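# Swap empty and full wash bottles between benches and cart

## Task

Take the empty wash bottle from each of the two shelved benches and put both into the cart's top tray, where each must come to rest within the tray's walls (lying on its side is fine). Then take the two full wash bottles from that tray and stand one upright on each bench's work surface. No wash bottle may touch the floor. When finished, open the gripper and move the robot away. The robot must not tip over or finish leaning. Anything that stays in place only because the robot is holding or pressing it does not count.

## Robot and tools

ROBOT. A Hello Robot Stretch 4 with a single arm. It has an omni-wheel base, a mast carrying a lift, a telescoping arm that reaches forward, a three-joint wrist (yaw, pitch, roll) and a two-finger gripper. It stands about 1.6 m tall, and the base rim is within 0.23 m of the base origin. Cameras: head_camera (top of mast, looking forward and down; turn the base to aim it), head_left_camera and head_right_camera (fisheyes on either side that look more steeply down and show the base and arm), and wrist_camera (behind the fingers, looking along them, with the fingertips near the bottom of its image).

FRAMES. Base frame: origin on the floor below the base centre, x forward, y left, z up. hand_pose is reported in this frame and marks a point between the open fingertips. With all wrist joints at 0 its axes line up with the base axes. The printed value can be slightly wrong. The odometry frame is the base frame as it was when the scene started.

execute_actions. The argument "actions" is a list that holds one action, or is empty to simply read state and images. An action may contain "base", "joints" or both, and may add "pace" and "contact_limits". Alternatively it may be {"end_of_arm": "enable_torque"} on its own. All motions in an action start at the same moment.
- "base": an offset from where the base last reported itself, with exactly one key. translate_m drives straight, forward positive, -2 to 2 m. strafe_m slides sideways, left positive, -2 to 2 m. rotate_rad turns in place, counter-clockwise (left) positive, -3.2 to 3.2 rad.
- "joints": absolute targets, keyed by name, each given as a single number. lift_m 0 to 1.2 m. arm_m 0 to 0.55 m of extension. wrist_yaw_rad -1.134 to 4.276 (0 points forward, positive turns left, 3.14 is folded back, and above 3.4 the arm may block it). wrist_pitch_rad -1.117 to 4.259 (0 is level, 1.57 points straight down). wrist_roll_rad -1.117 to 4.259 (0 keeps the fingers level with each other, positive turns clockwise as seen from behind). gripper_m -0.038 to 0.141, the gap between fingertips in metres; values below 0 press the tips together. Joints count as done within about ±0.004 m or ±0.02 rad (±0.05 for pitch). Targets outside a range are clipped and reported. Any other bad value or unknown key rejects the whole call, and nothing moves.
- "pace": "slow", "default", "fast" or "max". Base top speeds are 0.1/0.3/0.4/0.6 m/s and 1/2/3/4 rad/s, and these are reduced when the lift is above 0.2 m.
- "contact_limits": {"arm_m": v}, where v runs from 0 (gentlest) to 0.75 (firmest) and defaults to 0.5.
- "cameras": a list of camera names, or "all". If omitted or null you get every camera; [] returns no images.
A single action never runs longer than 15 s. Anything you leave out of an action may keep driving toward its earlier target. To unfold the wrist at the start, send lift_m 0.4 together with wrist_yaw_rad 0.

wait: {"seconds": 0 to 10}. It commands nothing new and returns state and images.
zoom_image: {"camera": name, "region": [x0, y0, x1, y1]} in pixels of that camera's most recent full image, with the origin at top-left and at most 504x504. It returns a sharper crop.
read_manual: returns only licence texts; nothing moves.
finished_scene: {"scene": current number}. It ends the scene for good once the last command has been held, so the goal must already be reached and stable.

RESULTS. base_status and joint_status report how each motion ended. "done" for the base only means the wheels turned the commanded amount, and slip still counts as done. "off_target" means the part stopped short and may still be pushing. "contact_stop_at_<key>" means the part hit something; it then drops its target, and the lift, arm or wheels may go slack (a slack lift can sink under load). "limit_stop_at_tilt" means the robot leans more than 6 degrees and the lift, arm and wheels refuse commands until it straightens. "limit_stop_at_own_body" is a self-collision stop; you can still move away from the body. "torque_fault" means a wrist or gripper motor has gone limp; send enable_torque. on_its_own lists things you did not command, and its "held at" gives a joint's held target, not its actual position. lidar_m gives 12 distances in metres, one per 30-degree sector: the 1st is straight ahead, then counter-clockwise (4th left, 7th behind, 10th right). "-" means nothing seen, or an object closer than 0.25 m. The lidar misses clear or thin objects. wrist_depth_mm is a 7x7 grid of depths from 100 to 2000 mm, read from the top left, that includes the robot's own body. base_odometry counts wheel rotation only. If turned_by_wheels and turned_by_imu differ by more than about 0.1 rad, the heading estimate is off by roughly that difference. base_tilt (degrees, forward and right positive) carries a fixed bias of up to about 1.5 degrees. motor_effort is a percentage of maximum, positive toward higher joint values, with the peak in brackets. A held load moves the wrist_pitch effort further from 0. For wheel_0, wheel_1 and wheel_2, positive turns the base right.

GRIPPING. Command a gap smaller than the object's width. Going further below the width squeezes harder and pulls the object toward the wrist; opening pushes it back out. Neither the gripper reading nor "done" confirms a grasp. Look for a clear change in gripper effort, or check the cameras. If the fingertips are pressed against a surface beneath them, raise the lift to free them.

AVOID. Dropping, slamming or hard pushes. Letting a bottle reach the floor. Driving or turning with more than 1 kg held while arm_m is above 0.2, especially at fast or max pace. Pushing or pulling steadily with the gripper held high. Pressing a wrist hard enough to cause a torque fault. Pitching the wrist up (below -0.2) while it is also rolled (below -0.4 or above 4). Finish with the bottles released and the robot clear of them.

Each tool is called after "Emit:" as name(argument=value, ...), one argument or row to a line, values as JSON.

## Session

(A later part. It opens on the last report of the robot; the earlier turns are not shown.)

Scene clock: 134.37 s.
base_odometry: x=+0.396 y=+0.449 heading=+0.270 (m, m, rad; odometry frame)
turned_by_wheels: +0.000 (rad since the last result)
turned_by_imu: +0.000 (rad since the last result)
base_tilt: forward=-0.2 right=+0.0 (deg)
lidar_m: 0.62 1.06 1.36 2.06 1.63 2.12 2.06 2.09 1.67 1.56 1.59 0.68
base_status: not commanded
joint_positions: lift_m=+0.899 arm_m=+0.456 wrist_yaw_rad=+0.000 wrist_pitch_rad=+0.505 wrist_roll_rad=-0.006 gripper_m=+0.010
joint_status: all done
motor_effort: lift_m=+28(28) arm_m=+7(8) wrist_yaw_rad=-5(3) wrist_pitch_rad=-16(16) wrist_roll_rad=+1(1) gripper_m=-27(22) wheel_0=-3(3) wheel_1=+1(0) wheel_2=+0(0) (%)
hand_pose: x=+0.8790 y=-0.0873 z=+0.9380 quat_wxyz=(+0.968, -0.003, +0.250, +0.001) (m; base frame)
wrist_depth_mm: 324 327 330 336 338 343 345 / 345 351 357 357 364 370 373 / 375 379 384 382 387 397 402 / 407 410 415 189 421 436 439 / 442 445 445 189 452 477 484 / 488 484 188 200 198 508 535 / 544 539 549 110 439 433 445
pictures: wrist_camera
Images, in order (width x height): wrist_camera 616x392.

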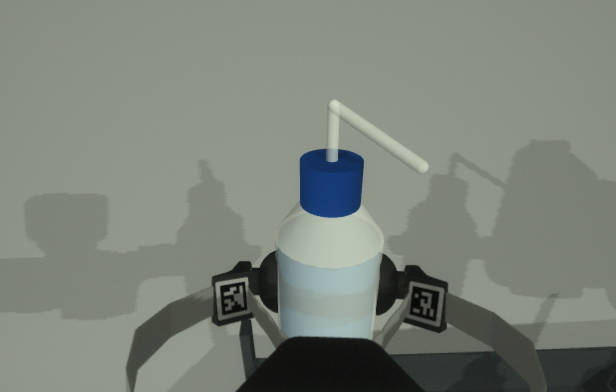

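Emit:
execute_actions(
  actions=[
    {"base":{"translate_m":-0.9},"joints":{"arm_m":0}},
  ],
  cameras=[],
)

Emit:
execute_actions(
  actions=[
    {"base":{"rotate_rad":1.6},"pace":"slow"},
  ],
  cameras=[],
)

Emit:
execute_actions(
  actions=[
    {"base":{"translate_m":0.9}},
  ],
  cameras=["head_camera","wrist_camera"],
)

Scene clock: 144.03 s.
base_odometry: x=-0.472 y=+0.209 heading=+0.270 (m, m, rad; odometry frame)
turned_by_wheels: +0.000 (rad since the last result)
turned_by_imu: +0.003 (rad since the last result)
base_tilt: forward=-0.3 right=+0.0 (deg)
lidar_m: 0.43 1.95 2.45 1.49 1.53 1.93 1.14 1.16 1.52 1.60 1.65 1.63
base_status: done
joint_positions: lift_m=+0.899 arm_m=+0.001 wrist_yaw_rad=+0.000 wrist_pitch_rad=+0.506 wrist_roll_rad=-0.006 gripper_m=+0.010
joint_status: all done
motor_effort: lift_m=+27(28) arm_m=-7(10) wrist_yaw_rad=-1(3) wrist_pitch_rad=-16(16) wrist_roll_rad=+2(2) gripper_m=-19(20) wheel_0=-1(5) wheel_1=+0(13) wheel_2=-1(9) (%)
hand_pose: x=+0.4246 y=-0.0874 z=+0.9380 quat_wxyz=(+0.968, -0.003, +0.250, +0.001) (m; base frame)
wrist_depth_mm: 1499 1576 1576 1576 1618 1618 1576 / 1661 1661 1708 1661 1708 1708 1756 / 1808 1863 1863 1756 1756 1863 1921 / 1983 - - 189 1863 - - / 1808 1708 1756 189 1618 1756 1756 / 1430 1464 189 200 198 1397 1464 / 1255 1255 1229 109 1281 1229 1255
pictures: none
No camera images: the call's "cameras" was empty. Leave "cameras" out to get every camera's image.

Scene clock: 146.90 s.
base_odometry: x=-0.472 y=+0.209 heading=+1.869 (m, m, rad; odometry frame)
turned_by_wheels: +1.600 (rad since the last result)
turned_by_imu: +1.572 (rad since the last result)
base_tilt: forward=-0.3 right=+0.1 (deg)
lidar_m: 0.42 1.51 1.25 1.15 1.18 1.57 1.62 1.66 1.60 1.53 1.98 1.64
base_status: done
joint_positions: lift_m=+0.899 arm_m=+0.001 wrist_yaw_rad=+0.000 wrist_pitch_rad=+0.506 wrist_roll_rad=-0.006 gripper_m=+0.010
joint_status: not commanded
motor_effort: lift_m=+27(27) arm_m=-8(7) wrist_yaw_rad=-1(2) wrist_pitch_rad=-16(16) wrist_roll_rad=+1(1) gripper_m=-22(23) wheel_0=-3(4) wheel_1=-2(5) wheel_2=-2(3) (%)
hand_pose: x=+0.4247 y=-0.0874 z=+0.9380 quat_wxyz=(+0.968, -0.003, +0.250, +0.001) (m; base frame)
wrist_depth_mm: 1661 1618 1308 1537 1576 1983 1983 / 1983 - - - - - - / - - 1863 - - - - / - - - 189 - - - / 1708 1808 1808 189 1661 1808 1808 / 1464 1499 188 200 197 1397 1464 / 1255 1205 1229 109 1229 1205 1229
pictures: none
No camera images: the call's "cameras" was empty. Leave "cameras" out to get every camera's image.

Scene clock: 151.40 s.
base_odometry: x=-0.737 y=+1.069 heading=+1.870 (m, m, rad; odometry frame)
turned_by_wheels: +0.000 (rad since the last result)
turned_by_imu: -0.004 (rad since the last result)
base_tilt: forward=-0.3 right=+0.0 (deg)
lidar_m: 0.41 0.62 0.80 1.85 1.31 1.66 3.19 2.83 1.79 1.86 1.89 0.64
base_status: done
joint_positions: lift_m=+0.899 arm_m=+0.001 wrist_yaw_rad=+0.000 wrist_pitch_rad=+0.506 wrist_roll_rad=-0.006 gripper_m=+0.010
joint_status: not commanded
motor_effort: lift_m=+27(27) arm_m=-7(8) wrist_yaw_rad=-1(1) wrist_pitch_rad=-16(16) wrist_roll_rad=+1(1) gripper_m=-24(26) wheel_0=+2(6) wheel_1=+2(6) wheel_2=+1(13) (%)
hand_pose: x=+0.4246 y=-0.0874 z=+0.9380 quat_wxyz=(+0.968, -0.003, +0.250, +0.001) (m; base frame)
wrist_depth_mm: 1078 1098 1078 1078 1098 1098 1118 / 768 759 741 750 741 732 1182 / 496 496 492 459 455 488 484 / 469 473 477 189 480 492 492 / 878 891 1464 188 1336 1537 1537 / 759 891 188 200 198 591 1430 / 1229 1205 1281 109 1229 715 1229
pictures: head_camera, wrist_camera
Images, in order (width x height): head_camera 420x560, wrist_camera 616x392.

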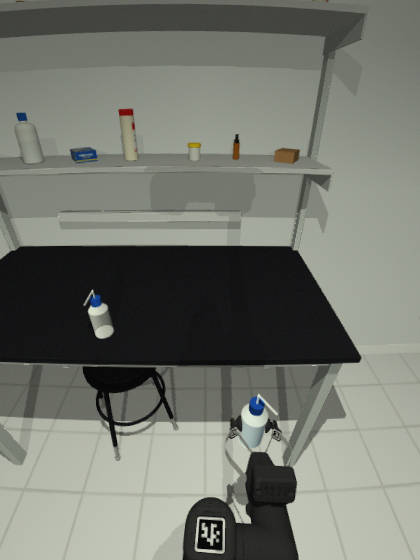

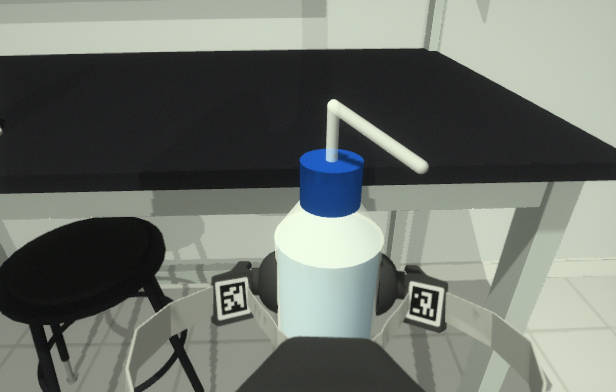

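Emit:
execute_actions(
  actions=[
    {"base":{"strafe_m":0.2},"joints":{"lift_m":1.0}},
  ],
  cameras=[],
)

Emit:
execute_actions(
  actions=[
    {"joints":{"arm_m":0.38}},
  ],
  cameras=[],
)

Emit:
execute_actions(
  actions=[
    {"joints":{"lift_m":0.955},"pace":"slow"},
  ],
  cameras=[],
)

Scene clock: 159.13 s.
base_odometry: x=-0.928 y=+1.010 heading=+1.870 (m, m, rad; odometry frame)
turned_by_wheels: +0.000 (rad since the last result)
turned_by_imu: -0.001 (rad since the last result)
base_tilt: forward=-0.3 right=-0.1 (deg)
lidar_m: 0.39 0.60 0.79 1.64 1.13 1.35 3.22 2.60 1.95 2.06 2.12 0.64
base_status: done
joint_positions: lift_m=+0.999 arm_m=+0.001 wrist_yaw_rad=+0.000 wrist_pitch_rad=+0.506 wrist_roll_rad=-0.006 gripper_m=+0.010
joint_status: all done
motor_effort: lift_m=+28(29) arm_m=-7(7) wrist_yaw_rad=-2(4) wrist_pitch_rad=-16(16) wrist_roll_rad=+1(1) gripper_m=-20(21) wheel_0=+1(9) wheel_1=-2(8) wheel_2=+0(3) (%)
hand_pose: x=+0.4246 y=-0.0874 z=+1.0379 quat_wxyz=(+0.968, -0.003, +0.250, +0.001) (m; base frame)
wrist_depth_mm: 1078 1042 1042 1060 1078 1060 1098 / 1098 1118 1138 1138 1138 1138 1205 / 768 668 759 707 707 750 750 / 569 521 569 189 535 559 564 / 469 469 462 189 462 484 488 / 1499 866 188 200 197 1499 1576 / 1366 1308 1366 109 1397 1308 732
pictures: none
No camera images: the call's "cameras" was empty. Leave "cameras" out to get every camera's image.

Scene clock: 161.37 s.
base_odometry: x=-0.928 y=+1.010 heading=+1.870 (m, m, rad; odometry frame)
turned_by_wheels: +0.000 (rad since the last result)
turned_by_imu: +0.000 (rad since the last result)
base_tilt: forward=-0.3 right=+0.0 (deg)
lidar_m: 0.58 0.60 0.80 1.64 1.13 1.38 3.22 2.62 1.97 2.06 2.11 0.63
base_status: not commanded
joint_positions: lift_m=+0.999 arm_m=+0.379 wrist_yaw_rad=+0.000 wrist_pitch_rad=+0.505 wrist_roll_rad=-0.006 gripper_m=+0.010
joint_status: all done
motor_effort: lift_m=+28(28) arm_m=+8(7) wrist_yaw_rad=-3(2) wrist_pitch_rad=-15(16) wrist_roll_rad=+1(1) gripper_m=-22(20) wheel_0=+1(1) wheel_1=-2(2) wheel_2=+0(0) (%)
hand_pose: x=+0.8020 y=-0.0874 z=+1.0380 quat_wxyz=(+0.968, -0.003, +0.250, +0.001) (m; base frame)
wrist_depth_mm: 699 691 707 707 715 732 723 / 768 768 778 788 778 798 768 / 768 759 750 707 699 741 732 / 559 564 564 189 535 549 554 / 452 445 445 189 424 439 442 / 373 373 189 200 198 357 366 / 317 309 320 109 317 306 315
pictures: none
No camera images: the call's "cameras" was empty. Leave "cameras" out to get every camera's image.

Scene clock: 162.60 s.
base_odometry: x=-0.928 y=+1.010 heading=+1.870 (m, m, rad; odometry frame)
turned_by_wheels: +0.000 (rad since the last result)
turned_by_imu: +0.000 (rad since the last result)
base_tilt: forward=-0.3 right=+0.0 (deg)
lidar_m: 0.57 0.60 0.80 1.64 1.13 1.37 3.22 2.61 1.96 2.06 2.11 0.61
base_status: not commanded
joint_positions: lift_m=+0.955 arm_m=+0.379 wrist_yaw_rad=+0.000 wrist_pitch_rad=+0.505 wrist_roll_rad=-0.006 gripper_m=+0.010
joint_status: all done
motor_effort: lift_m=+16(26) arm_m=+8(8) wrist_yaw_rad=-3(3) wrist_pitch_rad=-15(15) wrist_roll_rad=+1(1) gripper_m=-19(20) wheel_0=+1(0) wheel_1=-2(2) wheel_2=+0(0) (%)
hand_pose: x=+0.8020 y=-0.0874 z=+0.9940 quat_wxyz=(+0.968, -0.003, +0.250, +0.001) (m; base frame)
wrist_depth_mm: 699 654 647 647 661 750 741 / 768 768 778 788 788 788 768 / 640 647 634 591 597 627 627 / 477 473 469 189 449 469 469 / 377 377 377 188 359 373 373 / 314 312 189 201 198 291 310 / 267 258 268 110 266 258 264
pictures: none
No camera images: the call's "cameras" was empty. Leave "cameras" out to get every camera's image.

Emit:
execute_actions(
  actions=[
    {"joints":{"lift_m":0.947},"pace":"slow"},
  ],
  cameras=[],
)

Emit:
execute_actions(
  actions=[
    {"joints":{"gripper_m":0.12}},
  ],
  cameras=[],
)

Emit:
execute_actions(
  actions=[
    {"joints":{"arm_m":0.2}},
  ],
  cameras=[],
)

Emit:
execute_actions(
  actions=[
    {"base":{"strafe_m":0.26},"joints":{"lift_m":0.942}},
  ],
  cameras=["head_camera","wrist_camera"],
)

Scene clock: 169.27 s.
base_odometry: x=-0.928 y=+1.010 heading=+1.870 (m, m, rad; odometry frame)
turned_by_wheels: +0.000 (rad since the last result)
turned_by_imu: +0.000 (rad since the last result)
base_tilt: forward=-0.2 right=+0.1 (deg)
lidar_m: 0.58 0.61 0.78 1.65 1.13 1.36 3.23 2.61 1.95 2.05 2.10 0.63
base_status: not commanded
joint_positions: lift_m=+0.947 arm_m=+0.379 wrist_yaw_rad=+0.000 wrist_pitch_rad=+0.505 wrist_roll_rad=-0.006 gripper_m=+0.010
joint_status: all done
motor_effort: lift_m=+16(16) arm_m=+8(8) wrist_yaw_rad=-2(3) wrist_pitch_rad=-15(15) wrist_roll_rad=+2(1) gripper_m=-19(22) wheel_0=+1(0) wheel_1=-2(2) wheel_2=+0(0) (%)
hand_pose: x=+0.8020 y=-0.0874 z=+0.9860 quat_wxyz=(+0.968, -0.003, +0.250, +0.001) (m; base frame)
wrist_depth_mm: 634 640 647 723 732 741 732 / 759 778 778 768 778 778 778 / 621 615 609 569 569 603 603 / 455 455 455 189 433 449 452 / 364 366 364 189 347 359 357 / 303 303 189 201 198 291 300 / 259 252 258 109 257 249 252
pictures: none
No camera images: the call's "cameras" was empty. Leave "cameras" out to get every camera's image.

Scene clock: 171.23 s.
base_odometry: x=-0.928 y=+1.010 heading=+1.870 (m, m, rad; odometry frame)
turned_by_wheels: +0.000 (rad since the last result)
turned_by_imu: +0.000 (rad since the last result)
base_tilt: forward=-0.4 right=+0.0 (deg)
lidar_m: 0.57 0.60 0.79 1.66 1.13 1.39 3.22 2.62 1.97 2.06 2.10 0.63
base_status: not commanded
joint_positions: lift_m=+0.947 arm_m=+0.379 wrist_yaw_rad=+0.000 wrist_pitch_rad=+0.503 wrist_roll_rad=-0.006 gripper_m=+0.120
joint_status: all done
motor_effort: lift_m=+16(16) arm_m=+7(8) wrist_yaw_rad=-3(2) wrist_pitch_rad=-8(16) wrist_roll_rad=+2(1) gripper_m=-2(21) wheel_0=+0(1) wheel_1=-2(2) wheel_2=+0(0) (%)
hand_pose: x=+0.8024 y=-0.0874 z=+0.9866 quat_wxyz=(+0.969, -0.003, +0.249, +0.001) (m; base frame)
wrist_depth_mm: 640 654 654 654 654 732 723 / 778 750 778 788 778 788 778 / 634 627 615 580 621 615 621 / 466 469 466 200 439 462 455 / 373 368 368 200 349 364 364 / 306 306 204 211 224 213 301 / 260 260 260 110 260 251 258
pictures: none
No camera images: the call's "cameras" was empty. Leave "cameras" out to get every camera's image.

Scene clock: 172.87 s.
base_odometry: x=-0.928 y=+1.010 heading=+1.870 (m, m, rad; odometry frame)
turned_by_wheels: +0.000 (rad since the last result)
turned_by_imu: +0.000 (rad since the last result)
base_tilt: forward=-0.2 right=+0.0 (deg)
lidar_m: 0.59 0.60 0.79 1.65 1.13 1.36 3.22 2.61 1.96 2.06 2.10 0.64
base_status: not commanded
joint_positions: lift_m=+0.947 arm_m=+0.201 wrist_yaw_rad=+0.000 wrist_pitch_rad=+0.502 wrist_roll_rad=-0.006 gripper_m=+0.120
joint_status: all done
motor_effort: lift_m=+16(16) arm_m=-8(9) wrist_yaw_rad=-2(1) wrist_pitch_rad=-7(8) wrist_roll_rad=+1(1) gripper_m=+2(2) wheel_0=+1(1) wheel_1=-2(2) wheel_2=+0(0) (%)
hand_pose: x=+0.6251 y=-0.0874 z=+0.9867 quat_wxyz=(+0.969, -0.003, +0.249, +0.001) (m; base frame)
wrist_depth_mm: 878 891 891 904 904 917 891 / 917 946 931 917 946 946 946 / 634 634 627 366 621 621 609 / 418 462 466 394 459 459 462 / 327 373 368 368 368 368 364 / 307 307 203 307 285 213 304 / 262 262 260 110 267 262 266
pictures: none
No camera images: the call's "cameras" was empty. Leave "cameras" out to get every camera's image.

Scene clock: 175.03 s.
base_odometry: x=-1.176 y=+0.933 heading=+1.870 (m, m, rad; odometry frame)
turned_by_wheels: +0.000 (rad since the last result)
turned_by_imu: +0.000 (rad since the last result)
base_tilt: forward=-0.3 right=-0.1 (deg)
lidar_m: 0.55 0.58 0.75 1.38 0.92 1.04 3.25 2.64 2.20 2.32 0.89 0.61
base_status: done
joint_positions: lift_m=+0.942 arm_m=+0.201 wrist_yaw_rad=+0.000 wrist_pitch_rad=+0.502 wrist_roll_rad=-0.006 gripper_m=+0.120
joint_status: all done
motor_effort: lift_m=+15(16) arm_m=-8(8) wrist_yaw_rad=-3(3) wrist_pitch_rad=-8(7) wrist_roll_rad=+1(1) gripper_m=-1(2) wheel_0=+0(9) wheel_1=-1(15) wheel_2=+0(0) (%)
hand_pose: x=+0.6251 y=-0.0874 z=+0.9817 quat_wxyz=(+0.969, -0.003, +0.249, +0.001) (m; base frame)
wrist_depth_mm: 866 854 866 878 878 891 904 / 891 891 917 904 904 931 931 / 621 615 615 267 603 603 377 / 452 459 455 272 455 449 384 / 362 362 362 297 362 357 357 / 300 300 204 301 279 213 297 / 256 254 257 109 255 246 254
pictures: head_camera, wrist_camera
Images, in order (width x height): head_camera 420x560, wrist_camera 616x392.

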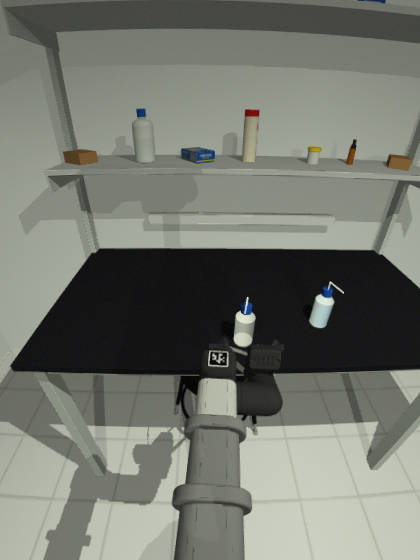

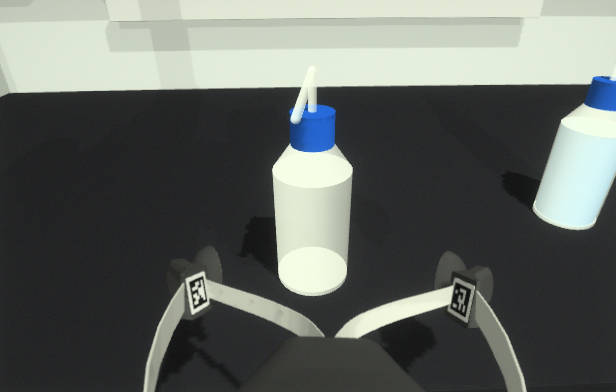

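Emit:
execute_actions(
  actions=[
    {"base":{"strafe_m":0.01},"joints":{"arm_m":0.28},"pace":"slow"},
  ],
  cameras=[],
)

Emit:
execute_actions(
  actions=[
    {"joints":{"gripper_m":0.015}},
  ],
  cameras=[],
)

Emit:
execute_actions(
  actions=[
    {"joints":{"lift_m":1.0}},
  ],
  cameras=["wrist_camera"],
)

Emit:
execute_actions(
  actions=[
    {"base":{"translate_m":-0.97},"joints":{"arm_m":0}},
  ],
  cameras=[],
)

Emit:
execute_actions(
  actions=[
    {"base":{"rotate_rad":-1.6},"joints":{"lift_m":0.9},"pace":"slow"},
  ],
  cameras=[],
)

Emit:
execute_actions(
  actions=[
    {"base":{"translate_m":1.37},"joints":{"arm_m":0.44}},
  ],
  cameras=["head_camera","wrist_camera"],
)

Scene clock: 186.43 s.
base_odometry: x=-1.186 y=+0.930 heading=+1.870 (m, m, rad; odometry frame)
turned_by_wheels: +0.000 (rad since the last result)
turned_by_imu: -0.001 (rad since the last result)
base_tilt: forward=-0.3 right=-0.1 (deg)
lidar_m: 0.56 0.58 0.78 1.36 0.90 1.02 3.25 2.63 2.18 2.33 0.90 0.61
base_status: done
joint_positions: lift_m=+0.942 arm_m=+0.279 wrist_yaw_rad=+0.000 wrist_pitch_rad=+0.502 wrist_roll_rad=-0.006 gripper_m=+0.120
joint_status: all done
motor_effort: lift_m=+15(15) arm_m=+8(8) wrist_yaw_rad=-2(1) wrist_pitch_rad=-7(7) wrist_roll_rad=+1(1) gripper_m=-1(3) wheel_0=-1(5) wheel_1=+1(10) wheel_2=+0(2) (%)
hand_pose: x=+0.7024 y=-0.0874 z=+0.9817 quat_wxyz=(+0.969, -0.003, +0.249, +0.001) (m; base frame)
wrist_depth_mm: 788 798 798 798 809 809 820 / 831 842 854 842 842 854 866 / 615 609 609 574 603 609 597 / 455 455 455 197 449 445 449 / 362 359 359 197 343 357 357 / 300 300 204 208 229 213 296 / 254 256 255 109 255 247 253
pictures: none
No camera images: the call's "cameras" was empty. Leave "cameras" out to get every camera's image.

Scene clock: 188.33 s.
base_odometry: x=-1.186 y=+0.930 heading=+1.870 (m, m, rad; odometry frame)
turned_by_wheels: +0.000 (rad since the last result)
turned_by_imu: +0.000 (rad since the last result)
base_tilt: forward=-0.3 right=+0.0 (deg)
lidar_m: 0.56 0.58 0.77 1.38 0.92 1.01 3.25 2.63 2.20 2.32 0.91 0.60
base_status: not commanded
joint_positions: lift_m=+0.942 arm_m=+0.279 wrist_yaw_rad=+0.000 wrist_pitch_rad=+0.502 wrist_roll_rad=-0.006 gripper_m=+0.015
joint_status: all done
motor_effort: lift_m=+15(15) arm_m=+8(8) wrist_yaw_rad=-1(1) wrist_pitch_rad=-7(7) wrist_roll_rad=+1(1) gripper_m=-20(20) wheel_0=-1(1) wheel_1=+1(0) wheel_2=+0(0) (%)
hand_pose: x=+0.7024 y=-0.0874 z=+0.9817 quat_wxyz=(+0.969, -0.003, +0.249, +0.001) (m; base frame)
wrist_depth_mm: 788 809 798 798 809 820 820 / 831 831 842 842 854 842 842 / 621 609 603 564 603 603 603 / 452 455 455 185 449 449 445 / 364 364 359 186 332 357 355 / 300 298 189 200 196 286 296 / 256 247 256 109 255 246 253
pictures: none
No camera images: the call's "cameras" was empty. Leave "cameras" out to get every camera's image.

Scene clock: 189.50 s.
base_odometry: x=-1.186 y=+0.930 heading=+1.870 (m, m, rad; odometry frame)
turned_by_wheels: +0.000 (rad since the last result)
turned_by_imu: +0.000 (rad since the last result)
base_tilt: forward=-0.3 right=-0.1 (deg)
lidar_m: 0.56 0.59 0.76 1.38 0.91 1.02 3.22 2.63 2.20 2.32 0.89 0.61
base_status: not commanded
joint_positions: lift_m=+0.999 arm_m=+0.279 wrist_yaw_rad=+0.000 wrist_pitch_rad=+0.502 wrist_roll_rad=-0.006 gripper_m=+0.015
joint_status: all done
motor_effort: lift_m=+27(27) arm_m=+8(8) wrist_yaw_rad=-1(3) wrist_pitch_rad=-7(7) wrist_roll_rad=+1(1) gripper_m=-20(19) wheel_0=-1(1) wheel_1=+0(0) wheel_2=+0(0) (%)
hand_pose: x=+0.7024 y=-0.0874 z=+1.0388 quat_wxyz=(+0.969, -0.003, +0.249, +0.001) (m; base frame)
wrist_depth_mm: 778 768 768 750 759 759 809 / 854 866 866 854 866 878 891 / 778 759 768 715 759 759 750 / 574 569 569 185 564 564 559 / 455 455 452 186 413 445 452 / 375 375 189 200 196 359 359 / 320 312 320 109 319 309 319
pictures: wrist_camera
Images, in order (width x height): wrist_camera 616x392.

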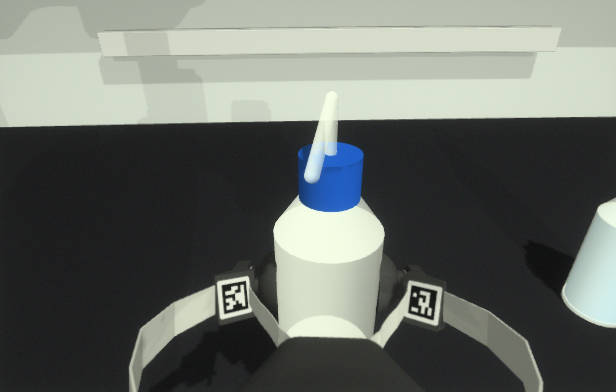

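Scene clock: 194.20 s.
base_odometry: x=-0.900 y=+0.003 heading=+1.870 (m, m, rad; odometry frame)
turned_by_wheels: +0.000 (rad since the last result)
turned_by_imu: +0.003 (rad since the last result)
base_tilt: forward=-0.3 right=+0.0 (deg)
lidar_m: 0.41 1.57 0.72 0.67 0.70 0.94 1.58 1.64 2.54 1.97 2.44 1.63
base_status: done
joint_positions: lift_m=+1.000 arm_m=+0.001 wrist_yaw_rad=+0.000 wrist_pitch_rad=+0.503 wrist_roll_rad=-0.006 gripper_m=+0.015
joint_status: all done
motor_effort: lift_m=+26(27) arm_m=-7(10) wrist_yaw_rad=-3(2) wrist_pitch_rad=-8(7) wrist_roll_rad=+1(1) gripper_m=-13(16) wheel_0=-2(7) wheel_1=+0(4) wheel_2=-1(9) (%)
hand_pose: x=+0.4250 y=-0.0874 z=+1.0388 quat_wxyz=(+0.969, -0.003, +0.249, +0.001) (m; base frame)
wrist_depth_mm: 1863 1921 1921 1921 1921 1983 1921 / - - 1366 1430 1366 1499 - / - - - 1708 - - - / - - - 186 - - - / - 1983 1983 186 1808 1863 1983 / 1618 1661 189 200 198 1537 1618 / 1366 1336 1397 109 1366 1308 1366
pictures: none
No camera images: the call's "cameras" was empty. Leave "cameras" out to get every camera's image.

Scene clock: 197.10 s.
base_odometry: x=-0.900 y=+0.003 heading=+0.270 (m, m, rad; odometry frame)
turned_by_wheels: -1.600 (rad since the last result)
turned_by_imu: -1.573 (rad since the last result)
base_tilt: forward=-0.3 right=-0.1 (deg)
lidar_m: 0.38 2.44 1.65 1.50 1.55 0.74 0.68 0.71 0.92 1.58 1.62 2.57
base_status: done
joint_positions: lift_m=+0.900 arm_m=+0.001 wrist_yaw_rad=+0.000 wrist_pitch_rad=+0.503 wrist_roll_rad=-0.006 gripper_m=+0.015
joint_status: all done
motor_effort: lift_m=+15(24) arm_m=-7(8) wrist_yaw_rad=-2(3) wrist_pitch_rad=-7(8) wrist_roll_rad=+1(2) gripper_m=-18(22) wheel_0=+2(5) wheel_1=+1(5) wheel_2=+2(4) (%)
hand_pose: x=+0.4250 y=-0.0874 z=+0.9397 quat_wxyz=(+0.969, -0.003, +0.249, +0.001) (m; base frame)
wrist_depth_mm: 1921 1983 - - - - - / - - - - - - - / - - - 1983 - - - / - - - 186 - - - / 1808 1756 1808 186 1661 1756 1808 / 1464 1464 189 200 197 1397 1464 / 1308 1205 1281 109 1281 1229 1255
pictures: none
No camera images: the call's "cameras" was empty. Leave "cameras" out to get every camera's image.

Scene clock: 203.17 s.
base_odometry: x=+0.420 y=+0.369 heading=+0.270 (m, m, rad; odometry frame)
turned_by_wheels: +0.000 (rad since the last result)
turned_by_imu: -0.007 (rad since the last result)
base_tilt: forward=-0.3 right=+0.0 (deg)
lidar_m: 0.62 1.06 1.37 2.06 1.71 2.21 2.06 2.09 1.58 1.47 1.64 0.67
base_status: done
joint_positions: lift_m=+0.900 arm_m=+0.439 wrist_yaw_rad=+0.000 wrist_pitch_rad=+0.502 wrist_roll_rad=-0.006 gripper_m=+0.015
joint_status: all done
motor_effort: lift_m=+15(15) arm_m=+7(7) wrist_yaw_rad=-2(1) wrist_pitch_rad=-7(8) wrist_roll_rad=+1(1) gripper_m=-19(18) wheel_0=+0(8) wheel_1=+2(2) wheel_2=+0(10) (%)
hand_pose: x=+0.8624 y=-0.0874 z=+0.9397 quat_wxyz=(+0.969, -0.003, +0.249, +0.001) (m; base frame)
wrist_depth_mm: 345 349 353 357 362 364 368 / 368 375 377 379 389 389 394 / 397 402 410 399 418 421 427 / 427 433 445 185 449 459 466 / 469 469 477 186 484 508 512 / 512 517 190 200 197 535 559 / 569 574 452 109 445 452 452
pictures: head_camera, wrist_camera
Images, in order (width x height): head_camera 420x560, wrist_camera 616x392.

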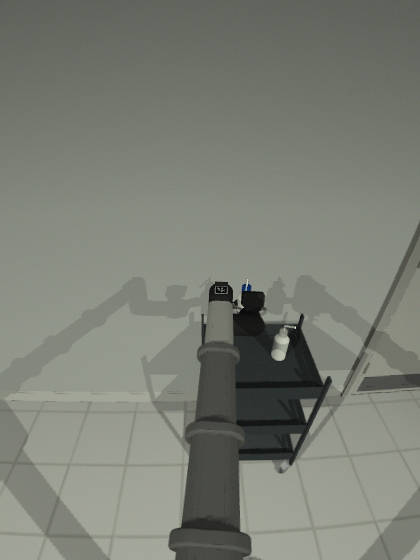

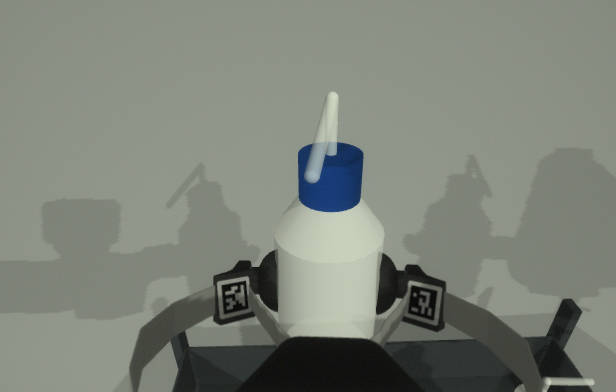

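Emit:
execute_actions(
  actions=[
    {"joints":{"lift_m":0.691},"pace":"slow"},
  ],
  cameras=[],
)

Emit:
execute_actions(
  actions=[
    {"joints":{"gripper_m":0.085}},
  ],
  cameras=[],
)

Emit:
execute_actions(
  actions=[
    {"joints":{"arm_m":0.36,"lift_m":0.75},"pace":"slow"},
  ],
  cameras=[],
)

Emit:
execute_actions(
  actions=[
    {"joints":{"arm_m":0.0,"lift_m":0.85}},
  ],
  cameras=["wrist_camera"],
)

Emit:
finished_scene(
  scene=2,
)

Scene clock: 213.70 s.
base_odometry: x=+0.420 y=+0.369 heading=+0.270 (m, m, rad; odometry frame)
turned_by_wheels: +0.000 (rad since the last result)
turned_by_imu: -0.001 (rad since the last result)
base_tilt: forward=-0.2 right=+0.0 (deg)
lidar_m: 0.62 1.07 1.37 2.06 1.69 2.22 2.06 2.10 1.57 1.51 1.63 0.65
base_status: not commanded
joint_positions: lift_m=+0.691 arm_m=+0.439 wrist_yaw_rad=+0.000 wrist_pitch_rad=+0.502 wrist_roll_rad=-0.006 gripper_m=+0.015
joint_status: all done
motor_effort: lift_m=+15(14) arm_m=+7(7) wrist_yaw_rad=-2(3) wrist_pitch_rad=-7(7) wrist_roll_rad=+1(1) gripper_m=-21(18) wheel_0=+0(0) wheel_1=+2(2) wheel_2=+0(0) (%)
hand_pose: x=+0.8624 y=-0.0874 z=+0.7308 quat_wxyz=(+0.969, -0.003, +0.249, +0.001) (m; base frame)
wrist_depth_mm: 345 347 351 357 362 366 368 / 366 373 377 382 387 389 397 / 397 397 410 399 418 424 427 / 430 421 345 185 342 347 349 / 469 322 355 186 330 359 231 / 500 276 189 198 197 287 234 / 213 248 256 109 254 248 239
pictures: none
No camera images: the call's "cameras" was empty. Leave "cameras" out to get every camera's image.

Scene clock: 215.20 s.
base_odometry: x=+0.420 y=+0.369 heading=+0.270 (m, m, rad; odometry frame)
turned_by_wheels: +0.000 (rad since the last result)
turned_by_imu: +0.000 (rad since the last result)
base_tilt: forward=-0.5 right=+0.0 (deg)
lidar_m: 0.62 1.06 1.37 2.06 1.69 2.25 2.06 2.08 1.55 1.48 1.61 0.67
base_status: not commanded
joint_positions: lift_m=+0.691 arm_m=+0.439 wrist_yaw_rad=+0.000 wrist_pitch_rad=+0.502 wrist_roll_rad=-0.006 gripper_m=+0.085
joint_status: all done
motor_effort: lift_m=+15(15) arm_m=+7(7) wrist_yaw_rad=-3(4) wrist_pitch_rad=-7(7) wrist_roll_rad=+1(1) gripper_m=-2(20) wheel_0=+0(0) wheel_1=+2(2) wheel_2=+0(0) (%)
hand_pose: x=+0.8624 y=-0.0874 z=+0.7308 quat_wxyz=(+0.969, -0.003, +0.249, +0.001) (m; base frame)
wrist_depth_mm: 343 347 351 357 359 366 368 / 368 373 375 382 387 394 394 / 394 397 404 404 415 427 430 / 427 421 345 194 342 349 345 / 469 322 351 194 345 357 232 / 496 281 220 206 211 287 234 / 213 249 256 109 254 247 240
pictures: none
No camera images: the call's "cameras" was empty. Leave "cameras" out to get every camera's image.

Scene clock: 217.27 s.
base_odometry: x=+0.420 y=+0.369 heading=+0.270 (m, m, rad; odometry frame)
turned_by_wheels: +0.000 (rad since the last result)
turned_by_imu: +0.000 (rad since the last result)
base_tilt: forward=-0.3 right=+0.1 (deg)
lidar_m: 0.62 1.05 1.37 2.05 1.71 2.21 2.06 2.10 1.58 1.48 1.63 0.67
base_status: not commanded
joint_positions: lift_m=+0.749 arm_m=+0.361 wrist_yaw_rad=+0.000 wrist_pitch_rad=+0.502 wrist_roll_rad=-0.006 gripper_m=+0.085
joint_status: all done
motor_effort: lift_m=+27(27) arm_m=-8(6) wrist_yaw_rad=-2(2) wrist_pitch_rad=-7(7) wrist_roll_rad=+1(1) gripper_m=-2(1) wheel_0=+0(0) wheel_1=+2(2) wheel_2=+0(0) (%)
hand_pose: x=+0.7851 y=-0.0874 z=+0.7888 quat_wxyz=(+0.969, -0.003, +0.249, +0.001) (m; base frame)
wrist_depth_mm: 413 418 424 427 430 436 442 / 442 445 452 459 469 469 473 / 473 484 492 496 500 508 508 / 517 521 512 433 445 445 415 / 559 559 436 297 455 330 293 / 621 368 218 314 353 317 362 / 683 282 324 110 320 314 320
pictures: none
No camera images: the call's "cameras" was empty. Leave "cameras" out to get every camera's image.

Scene clock: 219.43 s.
base_odometry: x=+0.420 y=+0.369 heading=+0.270 (m, m, rad; odometry frame)
turned_by_wheels: +0.000 (rad since the last result)
turned_by_imu: +0.000 (rad since the last result)
base_tilt: forward=-0.3 right=+0.1 (deg)
lidar_m: 0.61 1.06 1.36 2.05 1.69 2.23 2.04 2.09 1.56 1.48 1.62 0.65
base_status: not commanded
joint_positions: lift_m=+0.850 arm_m=+0.001 wrist_yaw_rad=+0.000 wrist_pitch_rad=+0.502 wrist_roll_rad=-0.006 gripper_m=+0.085
joint_status: all done
motor_effort: lift_m=+26(29) arm_m=-8(8) wrist_yaw_rad=-2(3) wrist_pitch_rad=-7(7) wrist_roll_rad=+1(1) gripper_m=-1(0) wheel_0=+0(0) wheel_1=+2(2) wheel_2=+0(0) (%)
hand_pose: x=+0.4251 y=-0.0874 z=+0.8888 quat_wxyz=(+0.969, -0.003, +0.249, +0.001) (m; base frame)
wrist_depth_mm: 732 732 750 768 768 768 788 / 788 809 798 820 831 831 854 / 831 854 866 866 878 891 917 / 931 946 917 750 741 778 1008 / 1008 1025 621 525 525 539 1078 / 1098 1098 219 809 539 569 1205 / 1182 1182 1160 109 750 668 1205
pictures: wrist_camera
Images, in order (width x height): wrist_camera 616x392.

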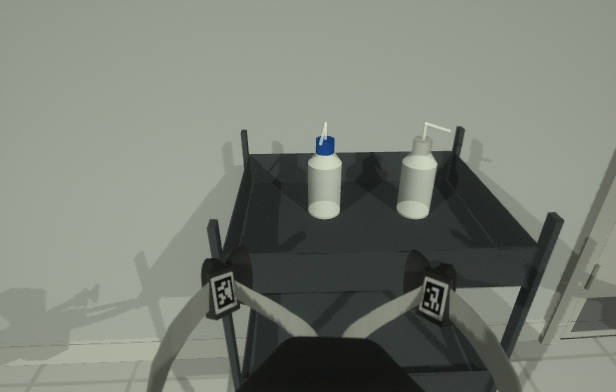

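The scene is finished: the task was done.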